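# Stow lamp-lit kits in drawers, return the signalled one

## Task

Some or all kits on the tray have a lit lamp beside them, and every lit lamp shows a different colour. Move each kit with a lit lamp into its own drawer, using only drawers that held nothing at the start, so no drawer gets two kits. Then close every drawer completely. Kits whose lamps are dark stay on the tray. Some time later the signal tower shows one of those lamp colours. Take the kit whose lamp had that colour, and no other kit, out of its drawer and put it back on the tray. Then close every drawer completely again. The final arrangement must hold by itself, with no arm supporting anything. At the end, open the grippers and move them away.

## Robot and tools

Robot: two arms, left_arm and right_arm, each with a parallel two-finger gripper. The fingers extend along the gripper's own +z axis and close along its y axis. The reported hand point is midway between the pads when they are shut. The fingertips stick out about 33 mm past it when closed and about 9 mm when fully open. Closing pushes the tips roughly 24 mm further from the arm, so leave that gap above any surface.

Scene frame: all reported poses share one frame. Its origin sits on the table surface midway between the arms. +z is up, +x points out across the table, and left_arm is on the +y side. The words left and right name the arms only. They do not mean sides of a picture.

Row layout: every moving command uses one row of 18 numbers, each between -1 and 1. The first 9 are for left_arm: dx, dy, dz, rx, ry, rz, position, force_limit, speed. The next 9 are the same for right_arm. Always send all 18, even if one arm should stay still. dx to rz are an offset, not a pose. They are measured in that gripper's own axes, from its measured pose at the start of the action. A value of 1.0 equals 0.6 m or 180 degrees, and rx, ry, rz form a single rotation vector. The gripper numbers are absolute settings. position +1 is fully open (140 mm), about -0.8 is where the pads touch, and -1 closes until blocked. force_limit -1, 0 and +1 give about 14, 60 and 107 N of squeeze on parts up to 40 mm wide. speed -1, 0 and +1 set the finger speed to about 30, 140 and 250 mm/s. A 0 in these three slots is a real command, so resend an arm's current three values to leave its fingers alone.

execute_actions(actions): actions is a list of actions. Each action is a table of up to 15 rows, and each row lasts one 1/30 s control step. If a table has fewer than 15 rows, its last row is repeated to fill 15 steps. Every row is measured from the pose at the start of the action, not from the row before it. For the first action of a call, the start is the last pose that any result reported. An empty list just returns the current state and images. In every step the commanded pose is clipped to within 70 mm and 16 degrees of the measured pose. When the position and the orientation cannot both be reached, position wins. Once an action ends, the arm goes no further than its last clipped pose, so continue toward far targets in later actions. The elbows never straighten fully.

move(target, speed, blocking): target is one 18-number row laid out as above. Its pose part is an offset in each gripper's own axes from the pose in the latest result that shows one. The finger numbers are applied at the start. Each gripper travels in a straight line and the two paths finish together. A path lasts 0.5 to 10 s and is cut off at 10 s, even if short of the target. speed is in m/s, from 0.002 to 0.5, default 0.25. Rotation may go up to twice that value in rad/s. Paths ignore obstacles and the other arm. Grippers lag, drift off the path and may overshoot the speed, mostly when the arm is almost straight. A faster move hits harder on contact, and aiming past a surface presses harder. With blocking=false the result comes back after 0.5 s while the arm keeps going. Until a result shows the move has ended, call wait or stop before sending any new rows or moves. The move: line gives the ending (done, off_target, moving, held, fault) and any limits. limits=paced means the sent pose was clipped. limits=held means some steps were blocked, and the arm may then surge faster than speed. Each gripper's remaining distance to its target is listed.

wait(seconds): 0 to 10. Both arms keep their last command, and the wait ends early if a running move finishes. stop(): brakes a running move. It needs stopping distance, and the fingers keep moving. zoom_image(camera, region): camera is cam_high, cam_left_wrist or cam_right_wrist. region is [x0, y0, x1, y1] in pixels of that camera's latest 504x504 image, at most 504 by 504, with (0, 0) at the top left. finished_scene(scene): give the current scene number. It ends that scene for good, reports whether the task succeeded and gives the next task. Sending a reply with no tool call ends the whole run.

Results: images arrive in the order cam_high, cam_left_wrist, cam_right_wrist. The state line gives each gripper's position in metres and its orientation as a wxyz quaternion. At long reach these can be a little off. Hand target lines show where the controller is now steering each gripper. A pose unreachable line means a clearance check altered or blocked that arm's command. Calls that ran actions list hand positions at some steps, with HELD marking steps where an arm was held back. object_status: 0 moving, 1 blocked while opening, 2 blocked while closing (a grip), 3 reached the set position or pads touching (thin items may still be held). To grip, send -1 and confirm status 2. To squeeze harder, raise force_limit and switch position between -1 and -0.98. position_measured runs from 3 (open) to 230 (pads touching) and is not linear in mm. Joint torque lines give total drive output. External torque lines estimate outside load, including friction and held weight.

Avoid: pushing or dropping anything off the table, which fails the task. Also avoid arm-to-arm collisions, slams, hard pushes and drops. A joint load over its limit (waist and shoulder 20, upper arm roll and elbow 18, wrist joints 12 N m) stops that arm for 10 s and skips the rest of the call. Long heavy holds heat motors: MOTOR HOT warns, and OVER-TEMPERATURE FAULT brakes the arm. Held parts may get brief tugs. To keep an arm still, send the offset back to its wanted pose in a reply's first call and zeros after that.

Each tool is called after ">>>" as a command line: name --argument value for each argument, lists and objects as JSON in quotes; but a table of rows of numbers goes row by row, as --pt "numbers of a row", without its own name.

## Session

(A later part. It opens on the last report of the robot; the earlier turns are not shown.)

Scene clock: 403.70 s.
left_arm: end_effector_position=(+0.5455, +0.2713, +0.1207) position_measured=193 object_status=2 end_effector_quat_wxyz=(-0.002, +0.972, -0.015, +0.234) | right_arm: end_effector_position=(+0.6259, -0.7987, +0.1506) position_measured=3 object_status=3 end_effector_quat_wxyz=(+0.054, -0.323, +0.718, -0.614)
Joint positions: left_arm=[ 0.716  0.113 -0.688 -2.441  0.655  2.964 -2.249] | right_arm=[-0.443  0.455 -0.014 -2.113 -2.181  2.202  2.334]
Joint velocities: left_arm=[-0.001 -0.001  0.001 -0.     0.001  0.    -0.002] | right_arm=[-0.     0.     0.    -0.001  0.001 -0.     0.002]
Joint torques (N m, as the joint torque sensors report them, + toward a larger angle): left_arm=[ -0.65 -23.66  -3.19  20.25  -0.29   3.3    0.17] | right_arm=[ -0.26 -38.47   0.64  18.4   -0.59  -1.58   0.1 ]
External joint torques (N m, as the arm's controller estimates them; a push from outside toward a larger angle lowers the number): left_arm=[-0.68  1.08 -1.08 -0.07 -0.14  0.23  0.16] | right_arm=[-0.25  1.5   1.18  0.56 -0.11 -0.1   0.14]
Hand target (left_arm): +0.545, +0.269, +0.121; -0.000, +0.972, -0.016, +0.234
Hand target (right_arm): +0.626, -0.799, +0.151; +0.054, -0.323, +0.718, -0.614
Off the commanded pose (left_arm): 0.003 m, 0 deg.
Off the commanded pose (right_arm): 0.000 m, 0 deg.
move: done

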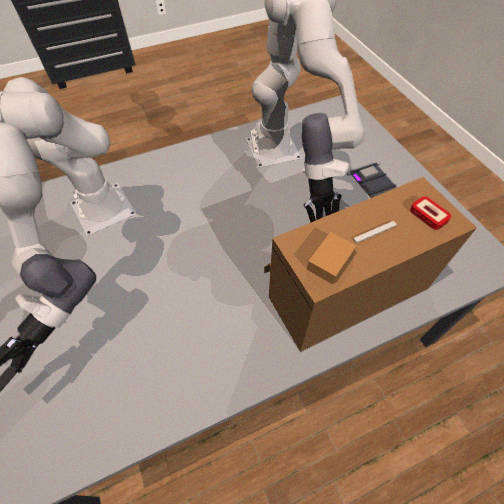

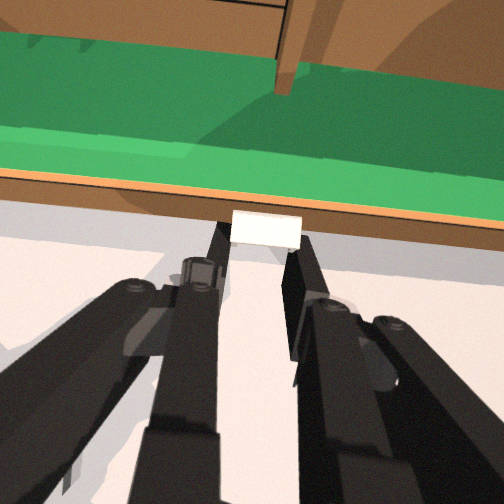

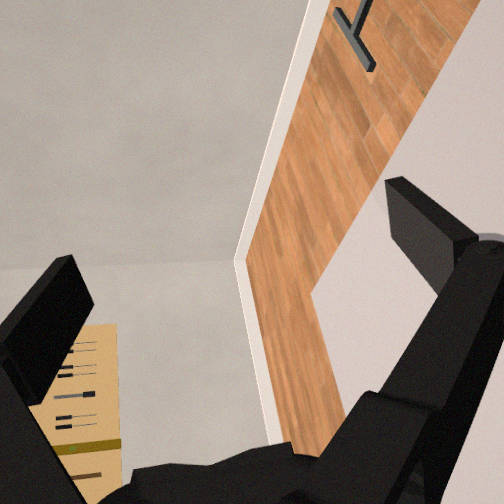

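>>> move --target '[-0.108,0.003,-0.052,0,0,0,-1,0,0,0,0,0,0,0,0,1,0,0]' --speed 0.1

>>> move --target '[0,0,0,0,0,0,-0.2,0,0,0,0,0,0,0,0,1,0,0]'

>>> move --target '[-0.03,0,-0.13,0,-0.054,0,0.2,0,0,0,0,0,0,0,0,1,0,0]'

>>> move --target '[-0.04,-0.217,0.08,0,0,0,0.2,0,0,0,0,0,0,0,0,1,0,0]'

Scene clock: 407.00 s.
left_arm: end_effector_position=(+0.4747, +0.2672, +0.1193) position_measured=193 object_status=2 end_effector_quat_wxyz=(-0.001, +0.972, -0.006, +0.237) | right_arm: end_effector_position=(+0.6259, -0.7987, +0.1506) position_measured=3 object_status=3 end_effector_quat_wxyz=(+0.054, -0.323, +0.718, -0.614)
Joint positions: left_arm=[ 0.554 -0.109 -0.591 -2.696  0.351  3.072 -2.088] | right_arm=[-0.443  0.455 -0.014 -2.113 -2.181  2.202  2.334]
Joint velocities: left_arm=[-0.186  0.003  0.182 -0.012 -0.107 -0.005  0.153] | right_arm=[ 0.001 -0.001  0.     0.001  0.     0.     0.001]
Joint torques (N m, as the joint torque sensors report them, + toward a larger angle): left_arm=[ -0.42 -18.9    3.66  17.88  -1.58   2.6   -0.06] | right_arm=[ -0.36 -38.84   0.52  18.37  -0.56  -1.58   0.08]
External joint torques (N m, as the arm's controller estimates them; a push from outside toward a larger angle lowers the number): left_arm=[-0.43  0.54  2.22 -1.57 -1.49 -0.6  -0.08] | right_arm=[-0.44  1.13  0.99  0.53 -0.08 -0.11  0.12]
Hand target (left_arm): +0.473, +0.270, +0.117; -0.004, +0.972, -0.015, +0.233
Hand target (right_arm): +0.626, -0.799, +0.151; +0.054, -0.323, +0.718, -0.614
Off the commanded pose (left_arm): 0.004 m, 1 deg.
Off the commanded pose (right_arm): 0.000 m, 0 deg.
move: off_target (left_arm)

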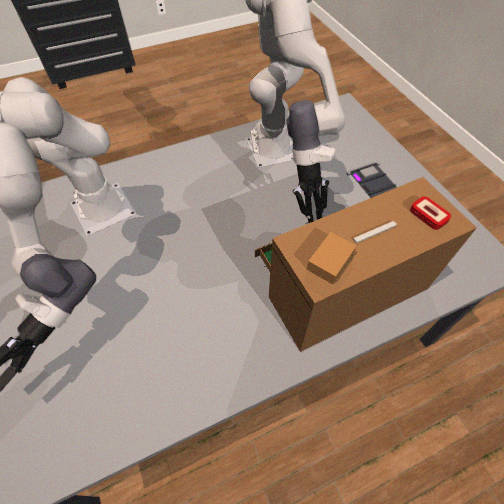

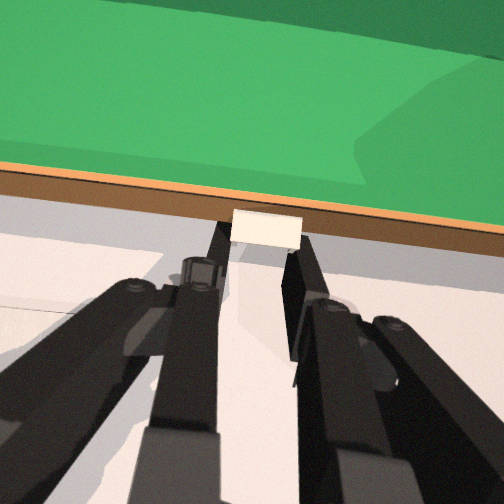

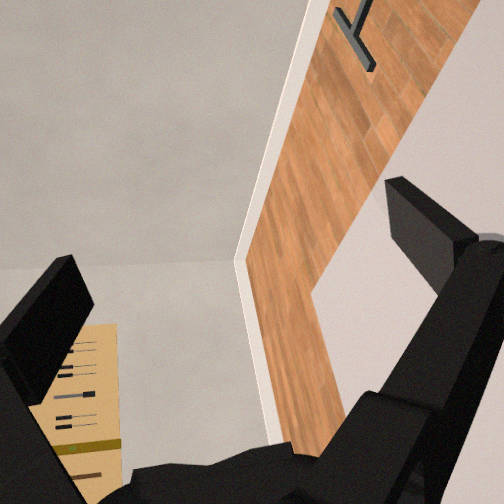

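Scene clock: 407.50 s.
left_arm: end_effector_position=(+0.4746, +0.2671, +0.1191) position_measured=154 object_status=3 end_effector_quat_wxyz=(-0.001, +0.972, -0.006, +0.237) | right_arm: end_effector_position=(+0.6259, -0.7987, +0.1506) position_measured=3 object_status=3 end_effector_quat_wxyz=(+0.054, -0.323, +0.718, -0.614)
Joint positions: left_arm=[ 0.553 -0.108 -0.591 -2.696  0.351  3.072 -2.087] | right_arm=[-0.443  0.455 -0.014 -2.113 -2.181  2.202  2.334]
Joint velocities: left_arm=[-0.001  0.001 -0.001 -0.001  0.001 -0.001  0.   ] | right_arm=[ 0.    -0.     0.     0.001 -0.001  0.    -0.001]
Joint torques (N m, as the joint torque sensors report them, + toward a larger angle): left_arm=[  0.76 -19.28   0.82  18.79  -0.11   3.26   0.02] | right_arm=[ -0.4  -38.65   0.67  18.39  -0.59  -1.58   0.06]
External joint torques (N m, as the arm's controller estimates them; a push from outside toward a larger angle lowers the number): left_arm=[ 0.79  0.07 -0.66 -0.47  0.02  0.08  0.01] | right_arm=[-0.43  1.25  1.19  0.56 -0.11 -0.1   0.1 ]
Hand target (left_arm): +0.475, +0.267, +0.119; -0.001, +0.972, -0.006, +0.237
Hand target (right_arm): +0.626, -0.799, +0.151; +0.054, -0.323, +0.718, -0.614
Off the commanded pose (left_arm): 0.000 m, 0 deg.
Off the commanded pose (right_arm): 0.000 m, 0 deg.
move: done

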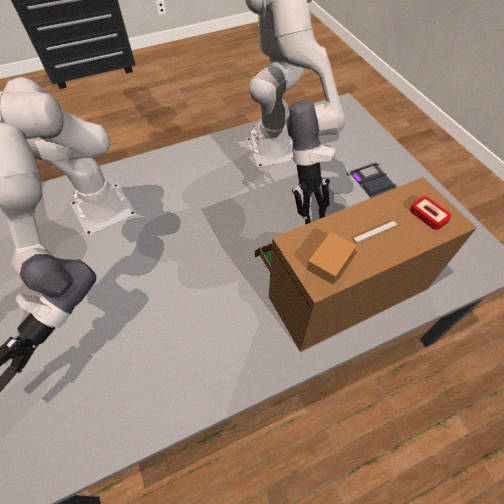

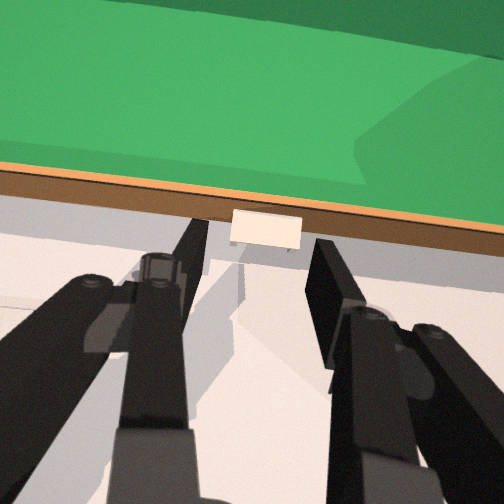

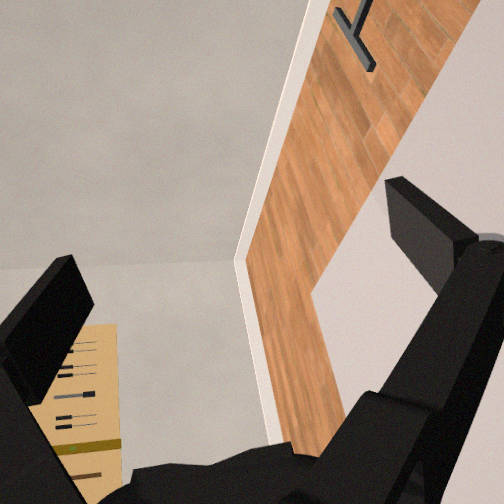

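Scene clock: 408.87 s.
left_arm: end_effector_position=(+0.4223, +0.2701, +0.1808) position_measured=104 object_status=3 end_effector_quat_wxyz=(-0.005, +0.988, +0.002, +0.155) | right_arm: end_effector_position=(+0.6259, -0.7987, +0.1506) position_measured=3 object_status=3 end_effector_quat_wxyz=(+0.054, -0.323, +0.718, -0.614)
Joint positions: left_arm=[ 0.156 -0.356 -0.265 -2.661 -0.017  2.616 -1.803] | right_arm=[-0.443  0.455 -0.014 -2.113 -2.181  2.202  2.334]
Joint velocities: left_arm=[ 0.     0.001 -0.    -0.     0.    -0.008  0.028] | right_arm=[ 0.002 -0.001  0.001  0.002 -0.    -0.001  0.   ]
Joint torques (N m, as the joint torque sensors report them, + toward a larger angle): left_arm=[ -1.1  -15.44   2.53  23.82   1.29   2.84   0.24] | right_arm=[ -0.62 -38.49   0.43  18.51  -0.58  -1.57   0.06]
External joint torques (N m, as the arm's controller estimates them; a push from outside toward a larger angle lowers the number): left_arm=[-1.08  2.    0.61  1.3   0.72 -0.27  0.23] | right_arm=[-0.73  1.46  0.87  0.64 -0.1  -0.09  0.1 ]
Hand target (left_arm): +0.422, +0.270, +0.181; -0.007, +0.988, -0.005, +0.153
Hand target (right_arm): +0.626, -0.799, +0.151; +0.054, -0.323, +0.718, -0.614
Off the commanded pose (left_arm): 0.003 m, 1 deg.
Off the commanded pose (right_arm): 0.000 m, 0 deg.
move: done

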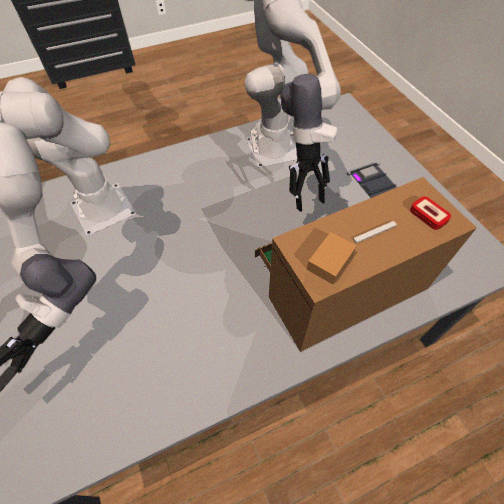

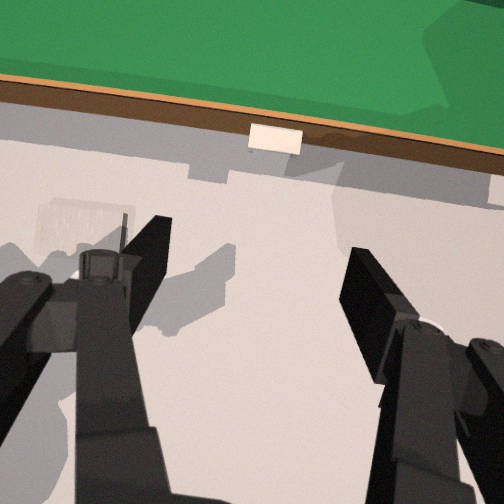

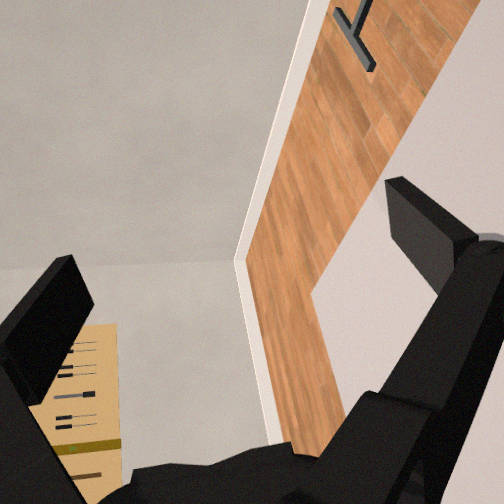

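Scene clock: 410.37 s.
left_arm: end_effector_position=(+0.4142, +0.4013, +0.1285) position_measured=104 object_status=3 end_effector_quat_wxyz=(-0.002, +0.988, +0.010, +0.154) | right_arm: end_effector_position=(+0.6259, -0.7987, +0.1506) position_measured=3 object_status=3 end_effector_quat_wxyz=(+0.054, -0.323, +0.718, -0.614)
Joint positions: left_arm=[ 0.145 -0.285  0.072 -2.771  0.008  2.796 -1.516] | right_arm=[-0.443  0.455 -0.014 -2.113 -2.181  2.202  2.334]
Joint velocities: left_arm=[-0.006  0.     0.009 -0.     0.     0.003  0.033] | right_arm=[ 0.002  0.001  0.001 -0.     0.001 -0.    -0.001]
Joint torques (N m, as the joint torque sensors report them, + toward a larger angle): left_arm=[ -2.1  -16.91  -0.35  19.24   1.32   3.53   0.2 ] | right_arm=[ -0.4  -38.51   0.5   18.5   -0.59  -1.59   0.09]
External joint torques (N m, as the arm's controller estimates them; a push from outside toward a larger angle lowers the number): left_arm=[-2.11  1.49  0.39 -1.48  0.77  0.38  0.19] | right_arm=[-0.59  1.39  0.86  0.69 -0.11 -0.14  0.13]
Hand target (left_arm): +0.414, +0.401, +0.127; -0.004, +0.988, +0.002, +0.154
Hand target (right_arm): +0.626, -0.799, +0.151; +0.054, -0.323, +0.718, -0.614
Off the commanded pose (left_arm): 0.001 m, 1 deg.
Off the commanded pose (right_arm): 0.000 m, 0 deg.
move: done

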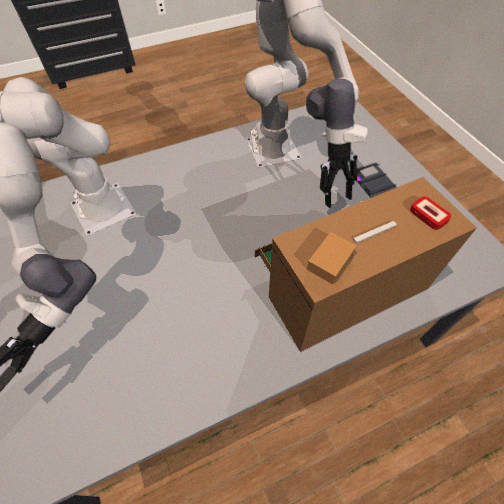

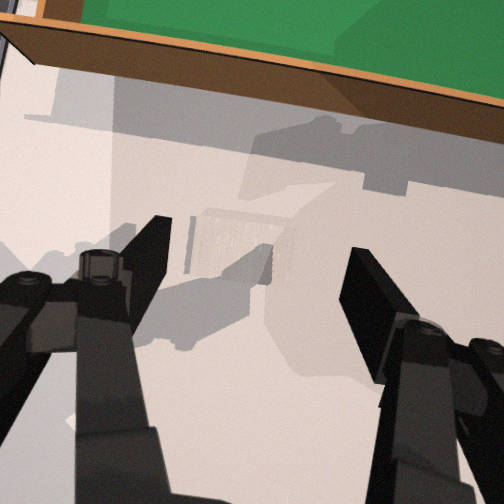

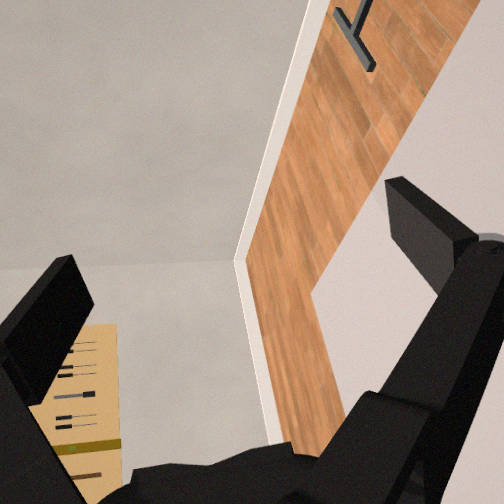

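>>> move --target '[-0.044,0,0.139,0,0,0.014,0.2,0,0,0,0,0,0,0,0,1,0,0]' --speed 0.12

>>> move --target '[0,0,0,0,0,0,-1,0,0,0,0,0,0,0,0,1,0,0]'

>>> move --target '[0.08,0,-0.26,0,0,0,-1,0,0,0,0,0,0,0,0,1,0,0]'

Scene clock: 413.90 s.
left_arm: end_effector_position=(+0.4135, +0.3971, +0.0389) position_measured=104 object_status=3 end_effector_quat_wxyz=(-0.003, +0.989, -0.002, +0.151) | right_arm: end_effector_position=(+0.6259, -0.7987, +0.1506) position_measured=3 object_status=3 end_effector_quat_wxyz=(+0.054, -0.323, +0.718, -0.614)
Joint positions: left_arm=[ 0.075 -0.002  0.1   -2.792 -0.147  3.093 -1.381] | right_arm=[-0.443  0.455 -0.014 -2.113 -2.181  2.202  2.334]
Joint velocities: left_arm=[-0.013  0.001 -0.     0.001 -0.093  0.011  0.096] | right_arm=[ 0.001 -0.    -0.     0.001  0.     0.     0.001]
Joint torques (N m, as the joint torque sensors report them, + toward a larger angle): left_arm=[ -0.04 -21.73   0.49  15.24  -0.6    3.68   0.38] | right_arm=[ -0.52 -38.36   0.54  18.28  -0.61  -1.57   0.02]
External joint torques (N m, as the arm's controller estimates them; a push from outside toward a larger angle lowers the number): left_arm=[-0.02  1.47  0.55 -0.47 -1.05  0.57  0.37] | right_arm=[-0.66  1.6   0.95  0.4  -0.13 -0.1   0.06]
Hand target (left_arm): +0.416, +0.397, +0.040; -0.004, +0.988, -0.012, +0.154
Hand target (right_arm): +0.626, -0.799, +0.151; +0.054, -0.323, +0.718, -0.614
Off the commanded pose (left_arm): 0.005 m, 1 deg.
Off the commanded pose (right_arm): 0.000 m, 0 deg.
move: off_target (left_arm)

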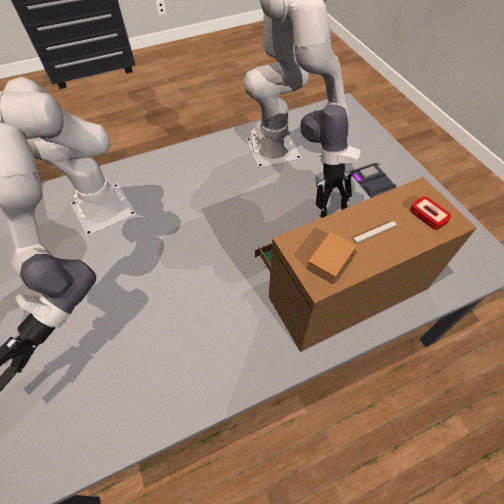

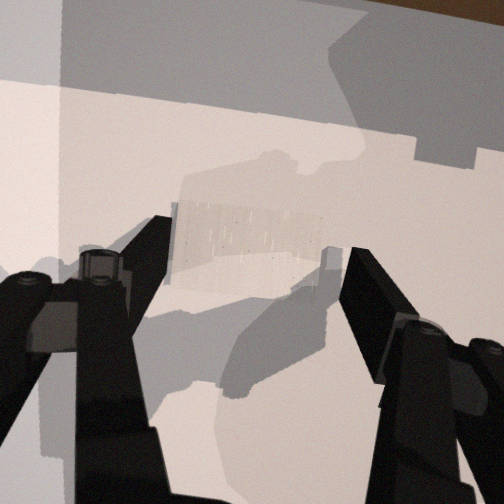

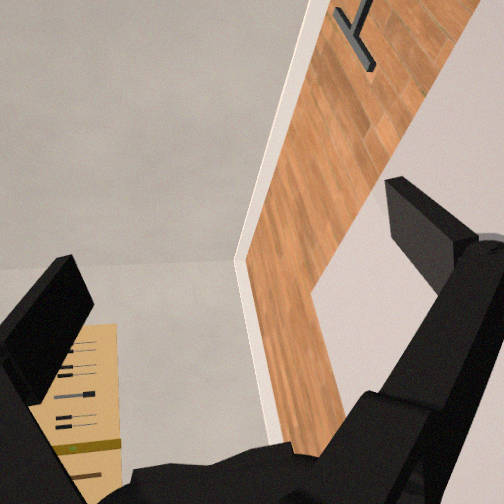

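Scene clock: 414.40 s.
left_arm: end_effector_position=(+0.4143, +0.3971, +0.0398) position_measured=136 object_status=2 end_effector_quat_wxyz=(-0.003, +0.988, -0.002, +0.152) | right_arm: end_effector_position=(+0.6259, -0.7987, +0.1506) position_measured=3 object_status=3 end_effector_quat_wxyz=(+0.054, -0.323, +0.718, -0.614)
Joint positions: left_arm=[ 0.075 -0.004  0.1   -2.792 -0.147  3.093 -1.381] | right_arm=[-0.443  0.455 -0.014 -2.113 -2.181  2.202  2.334]
Joint velocities: left_arm=[ 0.    -0.    -0.001  0.001 -0.001  0.    -0.   ] | right_arm=[ 0.     0.001  0.     0.001 -0.001 -0.    -0.002]
Joint torques (N m, as the joint torque sensors report them, + toward a larger angle): left_arm=[ -0.07 -22.14  -0.4   15.49   0.45   2.96   0.14] | right_arm=[ -0.57 -38.6    0.66  18.54  -0.57  -1.6    0.05]
External joint torques (N m, as the arm's controller estimates them; a push from outside toward a larger angle lowers the number): left_arm=[-0.12  1.15 -0.43 -0.36  0.03 -0.17  0.14] | right_arm=[-0.61  1.27  1.15  0.71 -0.09 -0.12  0.09]
Hand target (left_arm): +0.414, +0.397, +0.039; -0.003, +0.989, -0.002, +0.151
Hand target (right_arm): +0.626, -0.799, +0.151; +0.054, -0.323, +0.718, -0.614
Off the commanded pose (left_arm): 0.001 m, 0 deg.
Off the commanded pose (right_arm): 0.000 m, 0 deg.
move: done

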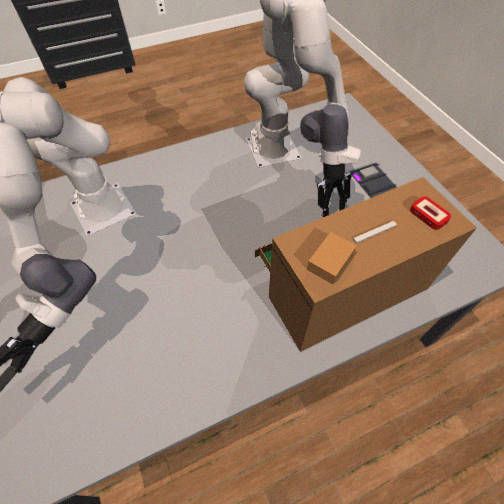

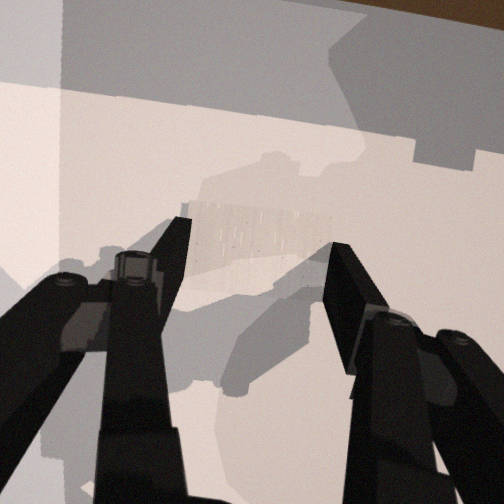

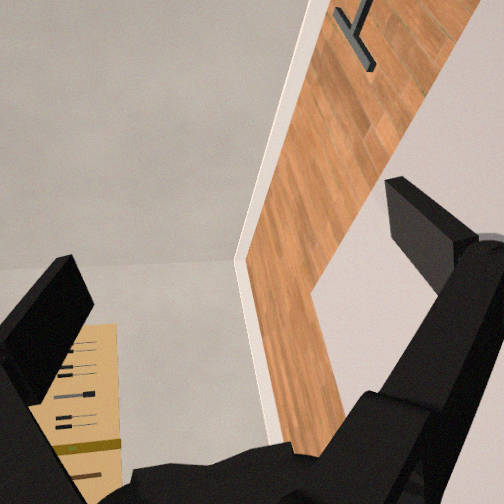

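Scene clock: 415.87 s.
left_arm: end_effector_position=(+0.4101, +0.4004, +0.2030) position_measured=136 object_status=2 end_effector_quat_wxyz=(-0.010, +0.989, -0.003, +0.151) | right_arm: end_effector_position=(+0.6259, -0.7987, +0.1506) position_measured=3 object_status=3 end_effector_quat_wxyz=(+0.054, -0.323, +0.718, -0.614)
Joint positions: left_arm=[ 0.193 -0.458  0.013 -2.694  0.004  2.54  -1.497] | right_arm=[-0.443  0.455 -0.014 -2.113 -2.181  2.202  2.334]
Joint velocities: left_arm=[-0.     0.     0.     0.    -0.    -0.014 -0.007] | right_arm=[ 0.001  0.     0.    -0.001 -0.001  0.001 -0.   ]
Joint torques (N m, as the joint torque sensors report them, + toward a larger angle): left_arm=[  1.87 -16.48  -1.35  24.09   0.66   2.92  -0.06] | right_arm=[ -0.23 -38.64   0.54  18.19  -0.61  -1.59   0.04]
External joint torques (N m, as the arm's controller estimates them; a push from outside toward a larger angle lowers the number): left_arm=[ 1.87 -1.44 -0.79  0.76 -0.03 -0.21 -0.07] | right_arm=[-0.25  1.32  1.06  0.35 -0.13 -0.11  0.08]
Hand target (left_arm): +0.411, +0.401, +0.205; -0.010, +0.988, +0.001, +0.152
Hand target (right_arm): +0.626, -0.799, +0.151; +0.054, -0.323, +0.718, -0.614
Off the commanded pose (left_arm): 0.005 m, 1 deg.
Off the commanded pose (right_arm): 0.000 m, 0 deg.
move: off_target (left_arm)

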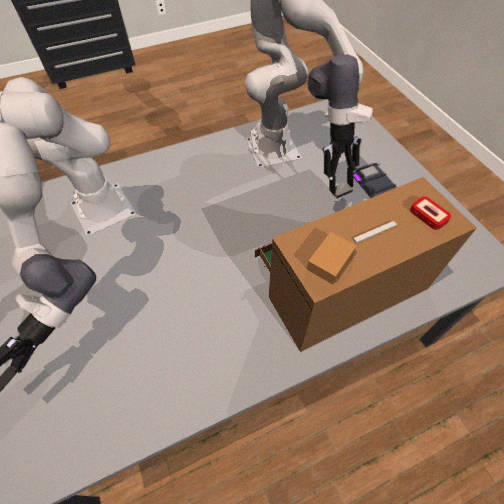

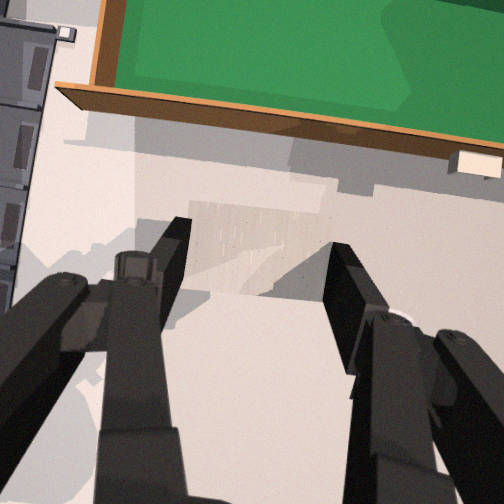

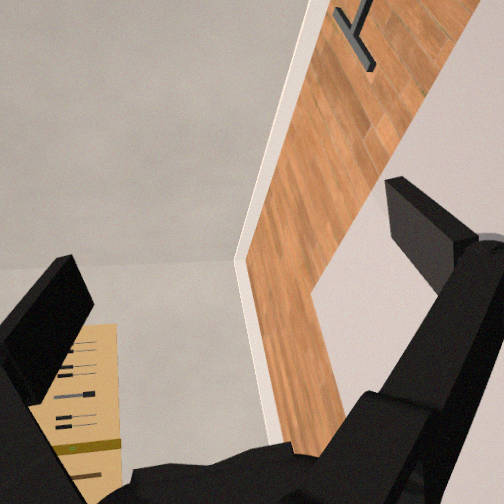

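>>> move --target '[0.208,0.217,0.087,0,0.07,0,-1,0,0,0,0,0,0,0,0,1,0,0]' --speed 0.15

>>> move --target '[-0.035,0,0.06,0,0,0,-1,0,0,0,0,0,0,0,0,1,0,0]' --speed 0.06

Scene clock: 420.10 s.
left_arm: end_effector_position=(+0.5429, +0.2671, +0.1869) position_measured=136 object_status=2 end_effector_quat_wxyz=(-0.007, +0.967, -0.011, +0.256) | right_arm: end_effector_position=(+0.6259, -0.7987, +0.1506) position_measured=3 object_status=3 end_effector_quat_wxyz=(+0.054, -0.323, +0.718, -0.614)
Joint positions: left_arm=[ 0.326 -0.081 -0.361 -2.484  0.287  2.909 -1.985] | right_arm=[-0.443  0.455 -0.014 -2.113 -2.181  2.202  2.334]
Joint velocities: left_arm=[ 0.014 -0.001 -0.013 -0.001  0.023 -0.    -0.059] | right_arm=[ 0.001  0.001  0.     0.001 -0.     0.    -0.001]
Joint torques (N m, as the joint torque sensors report them, + toward a larger angle): left_arm=[  2.72 -24.58  -0.98  23.08   1.07   3.89  -0.17] | right_arm=[ -0.38 -38.42   0.48  18.35  -0.57  -1.58   0.06]
External joint torques (N m, as the arm's controller estimates them; a push from outside toward a larger angle lowers the number): left_arm=[ 2.66  0.81 -1.84  1.06  0.93  0.63 -0.18] | right_arm=[-0.42  1.57  0.99  0.47 -0.09 -0.1   0.1 ]
Hand target (left_arm): +0.545, +0.267, +0.189; -0.005, +0.966, -0.004, +0.260
Hand target (right_arm): +0.626, -0.799, +0.151; +0.054, -0.323, +0.718, -0.614
Off the commanded pose (left_arm): 0.004 m, 1 deg.
Off the commanded pose (right_arm): 0.000 m, 0 deg.
move: off_target (left_arm)

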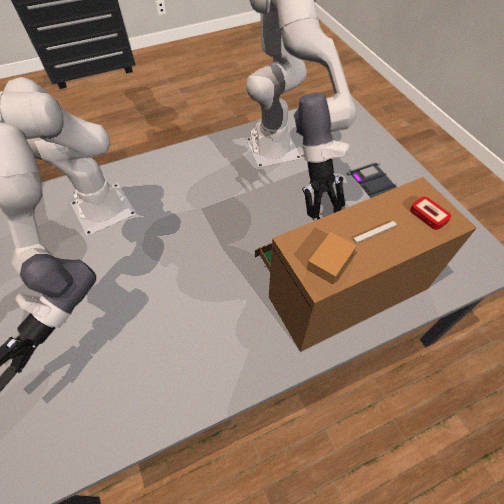

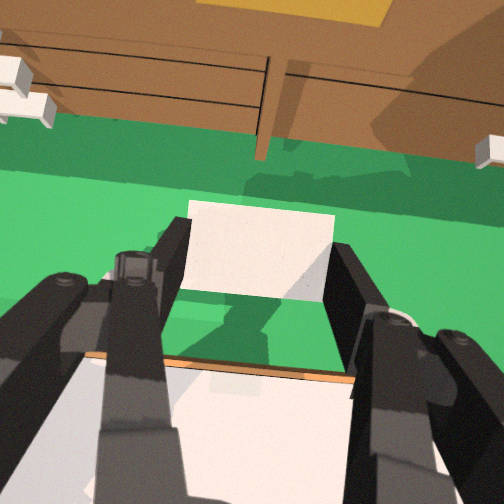

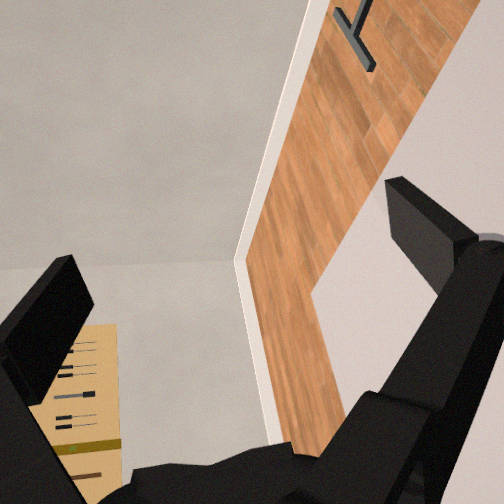

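Scene clock: 421.10 s.
left_arm: end_effector_position=(+0.5405, +0.2677, +0.1434) position_measured=136 object_status=2 end_effector_quat_wxyz=(-0.009, +0.968, -0.028, +0.250) | right_arm: end_effector_position=(+0.6259, -0.7987, +0.1506) position_measured=3 object_status=3 end_effector_quat_wxyz=(+0.054, -0.323, +0.718, -0.614)
Joint positions: left_arm=[ 0.366  0.017 -0.364 -2.491  0.506  2.992 -2.126] | right_arm=[-0.443  0.455 -0.014 -2.113 -2.181  2.202  2.334]
Joint velocities: left_arm=[-0.     0.002  0.012 -0.001  0.12   0.021 -0.148] | right_arm=[ 0.001 -0.001  0.002  0.001 -0.     0.     0.001]
Joint torques (N m, as the joint torque sensors report them, + toward a larger angle): left_arm=[  2.   -25.02  -0.22  20.9    0.89   3.66  -0.2 ] | right_arm=[ -0.74 -38.64   0.48  18.38  -0.58  -1.61   0.08]
External joint torques (N m, as the arm's controller estimates them; a push from outside toward a larger angle lowers the number): left_arm=[ 1.91  2.12 -0.13  0.18  1.07  0.52 -0.21] | right_arm=[-0.84  1.35  0.91  0.5  -0.1  -0.14  0.12]
Hand target (left_arm): +0.543, +0.268, +0.145; -0.004, +0.967, -0.012, +0.255
Hand target (right_arm): +0.626, -0.799, +0.151; +0.054, -0.323, +0.718, -0.614
Off the commanded pose (left_arm): 0.003 m, 2 deg.
Off the commanded pose (right_arm): 0.000 m, 0 deg.
move: done

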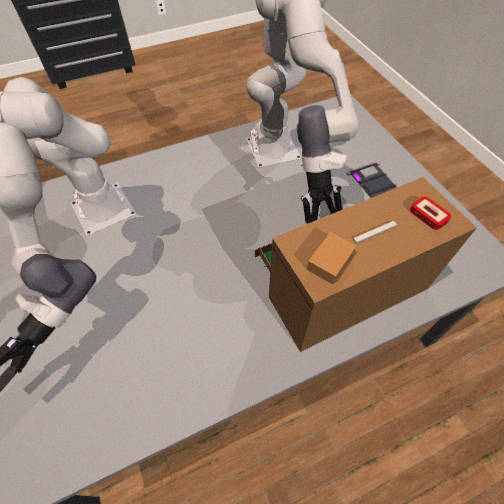

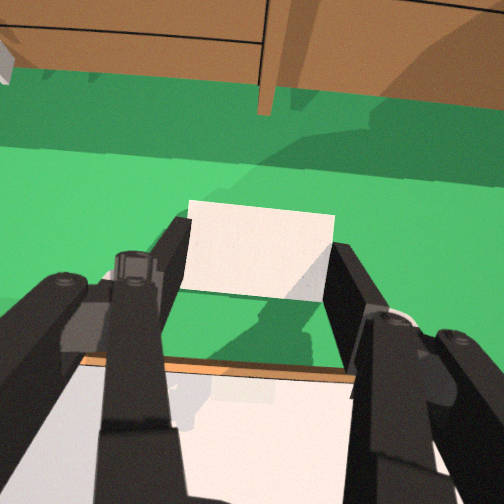

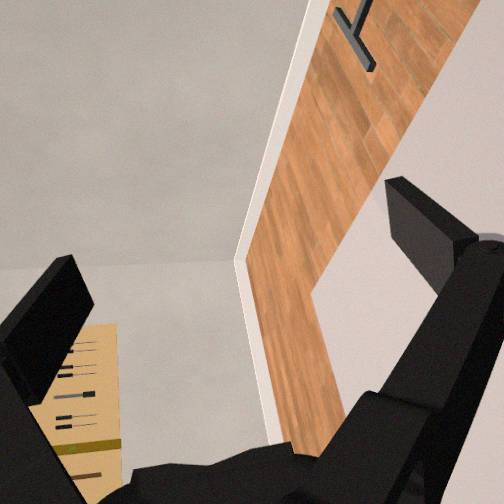

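Descend toward z≈.128, x +.006.

>>> move --target '[-0.001,0,0.027,0,0,-0.012,-1,0,0,0,0,0,0,0,0,1,0,0]' --speed 0.03

Scene clock: 424.53 s.
left_arm: end_effector_position=(+0.5541, +0.2668, +0.1399) position_measured=136 object_status=2 end_effector_quat_wxyz=(-0.004, +0.965, -0.018, +0.261) | right_arm: end_effector_position=(+0.6259, -0.7987, +0.1506) position_measured=3 object_status=3 end_effector_quat_wxyz=(+0.054, -0.323, +0.718, -0.614)
Joint positions: left_arm=[ 0.363  0.063 -0.343 -2.455  0.617  3.016 -2.234] | right_arm=[-0.443  0.455 -0.014 -2.113 -2.181  2.202  2.334]
Joint velocities: left_arm=[-0.008  0.004  0.013  0.004  0.052  0.006 -0.069] | right_arm=[ 0.    -0.    -0.     0.001  0.001  0.    -0.001]
Joint torques (N m, as the joint torque sensors report them, + toward a larger angle): left_arm=[ -0.7  -21.23  -0.07  17.18   0.84   1.81  -0.11] | right_arm=[ -0.45 -38.33   0.63  18.5   -0.59  -1.58   0.06]
External joint torques (N m, as the arm's controller estimates them; a push from outside toward a larger angle lowers the number): left_arm=[-0.66  7.56  0.61 -3.49  1.12 -1.31 -0.12] | right_arm=[-0.46  1.67  1.16  0.64 -0.11 -0.1   0.1 ]
Hand target (left_arm): +0.548, +0.268, +0.129; -0.004, +0.968, -0.010, +0.250
Hand target (right_arm): +0.626, -0.799, +0.151; +0.054, -0.323, +0.718, -0.614
Off the commanded pose (left_arm): 0.013 m, 2 deg.
Off the commanded pose (right_arm): 0.000 m, 0 deg.
move: off_target (left_arm)

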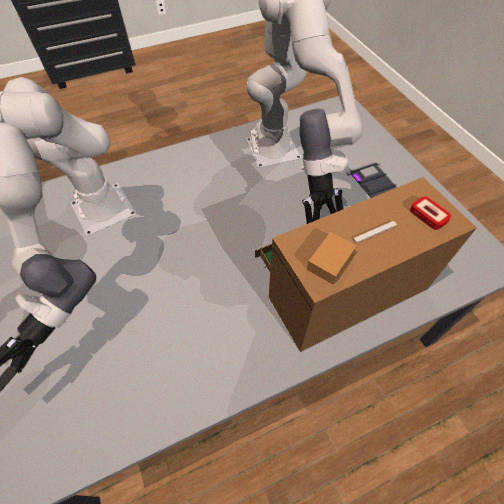

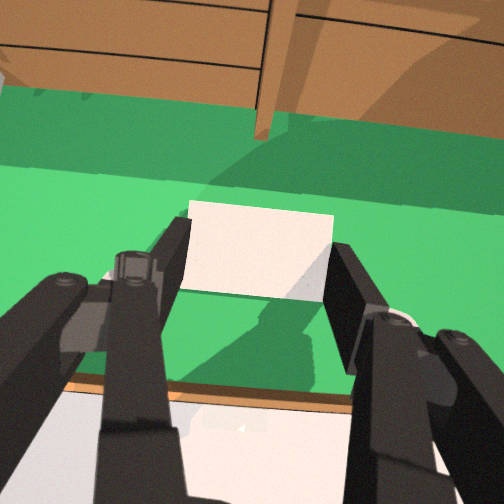

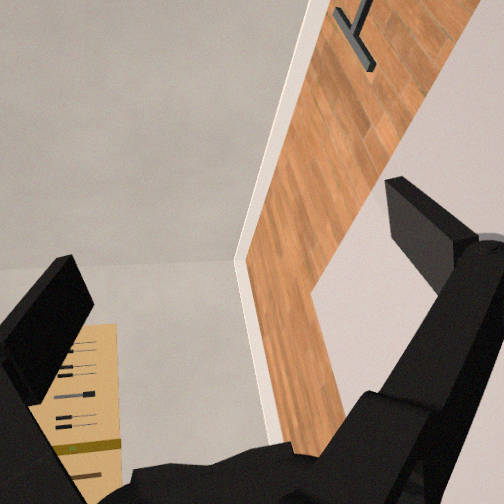

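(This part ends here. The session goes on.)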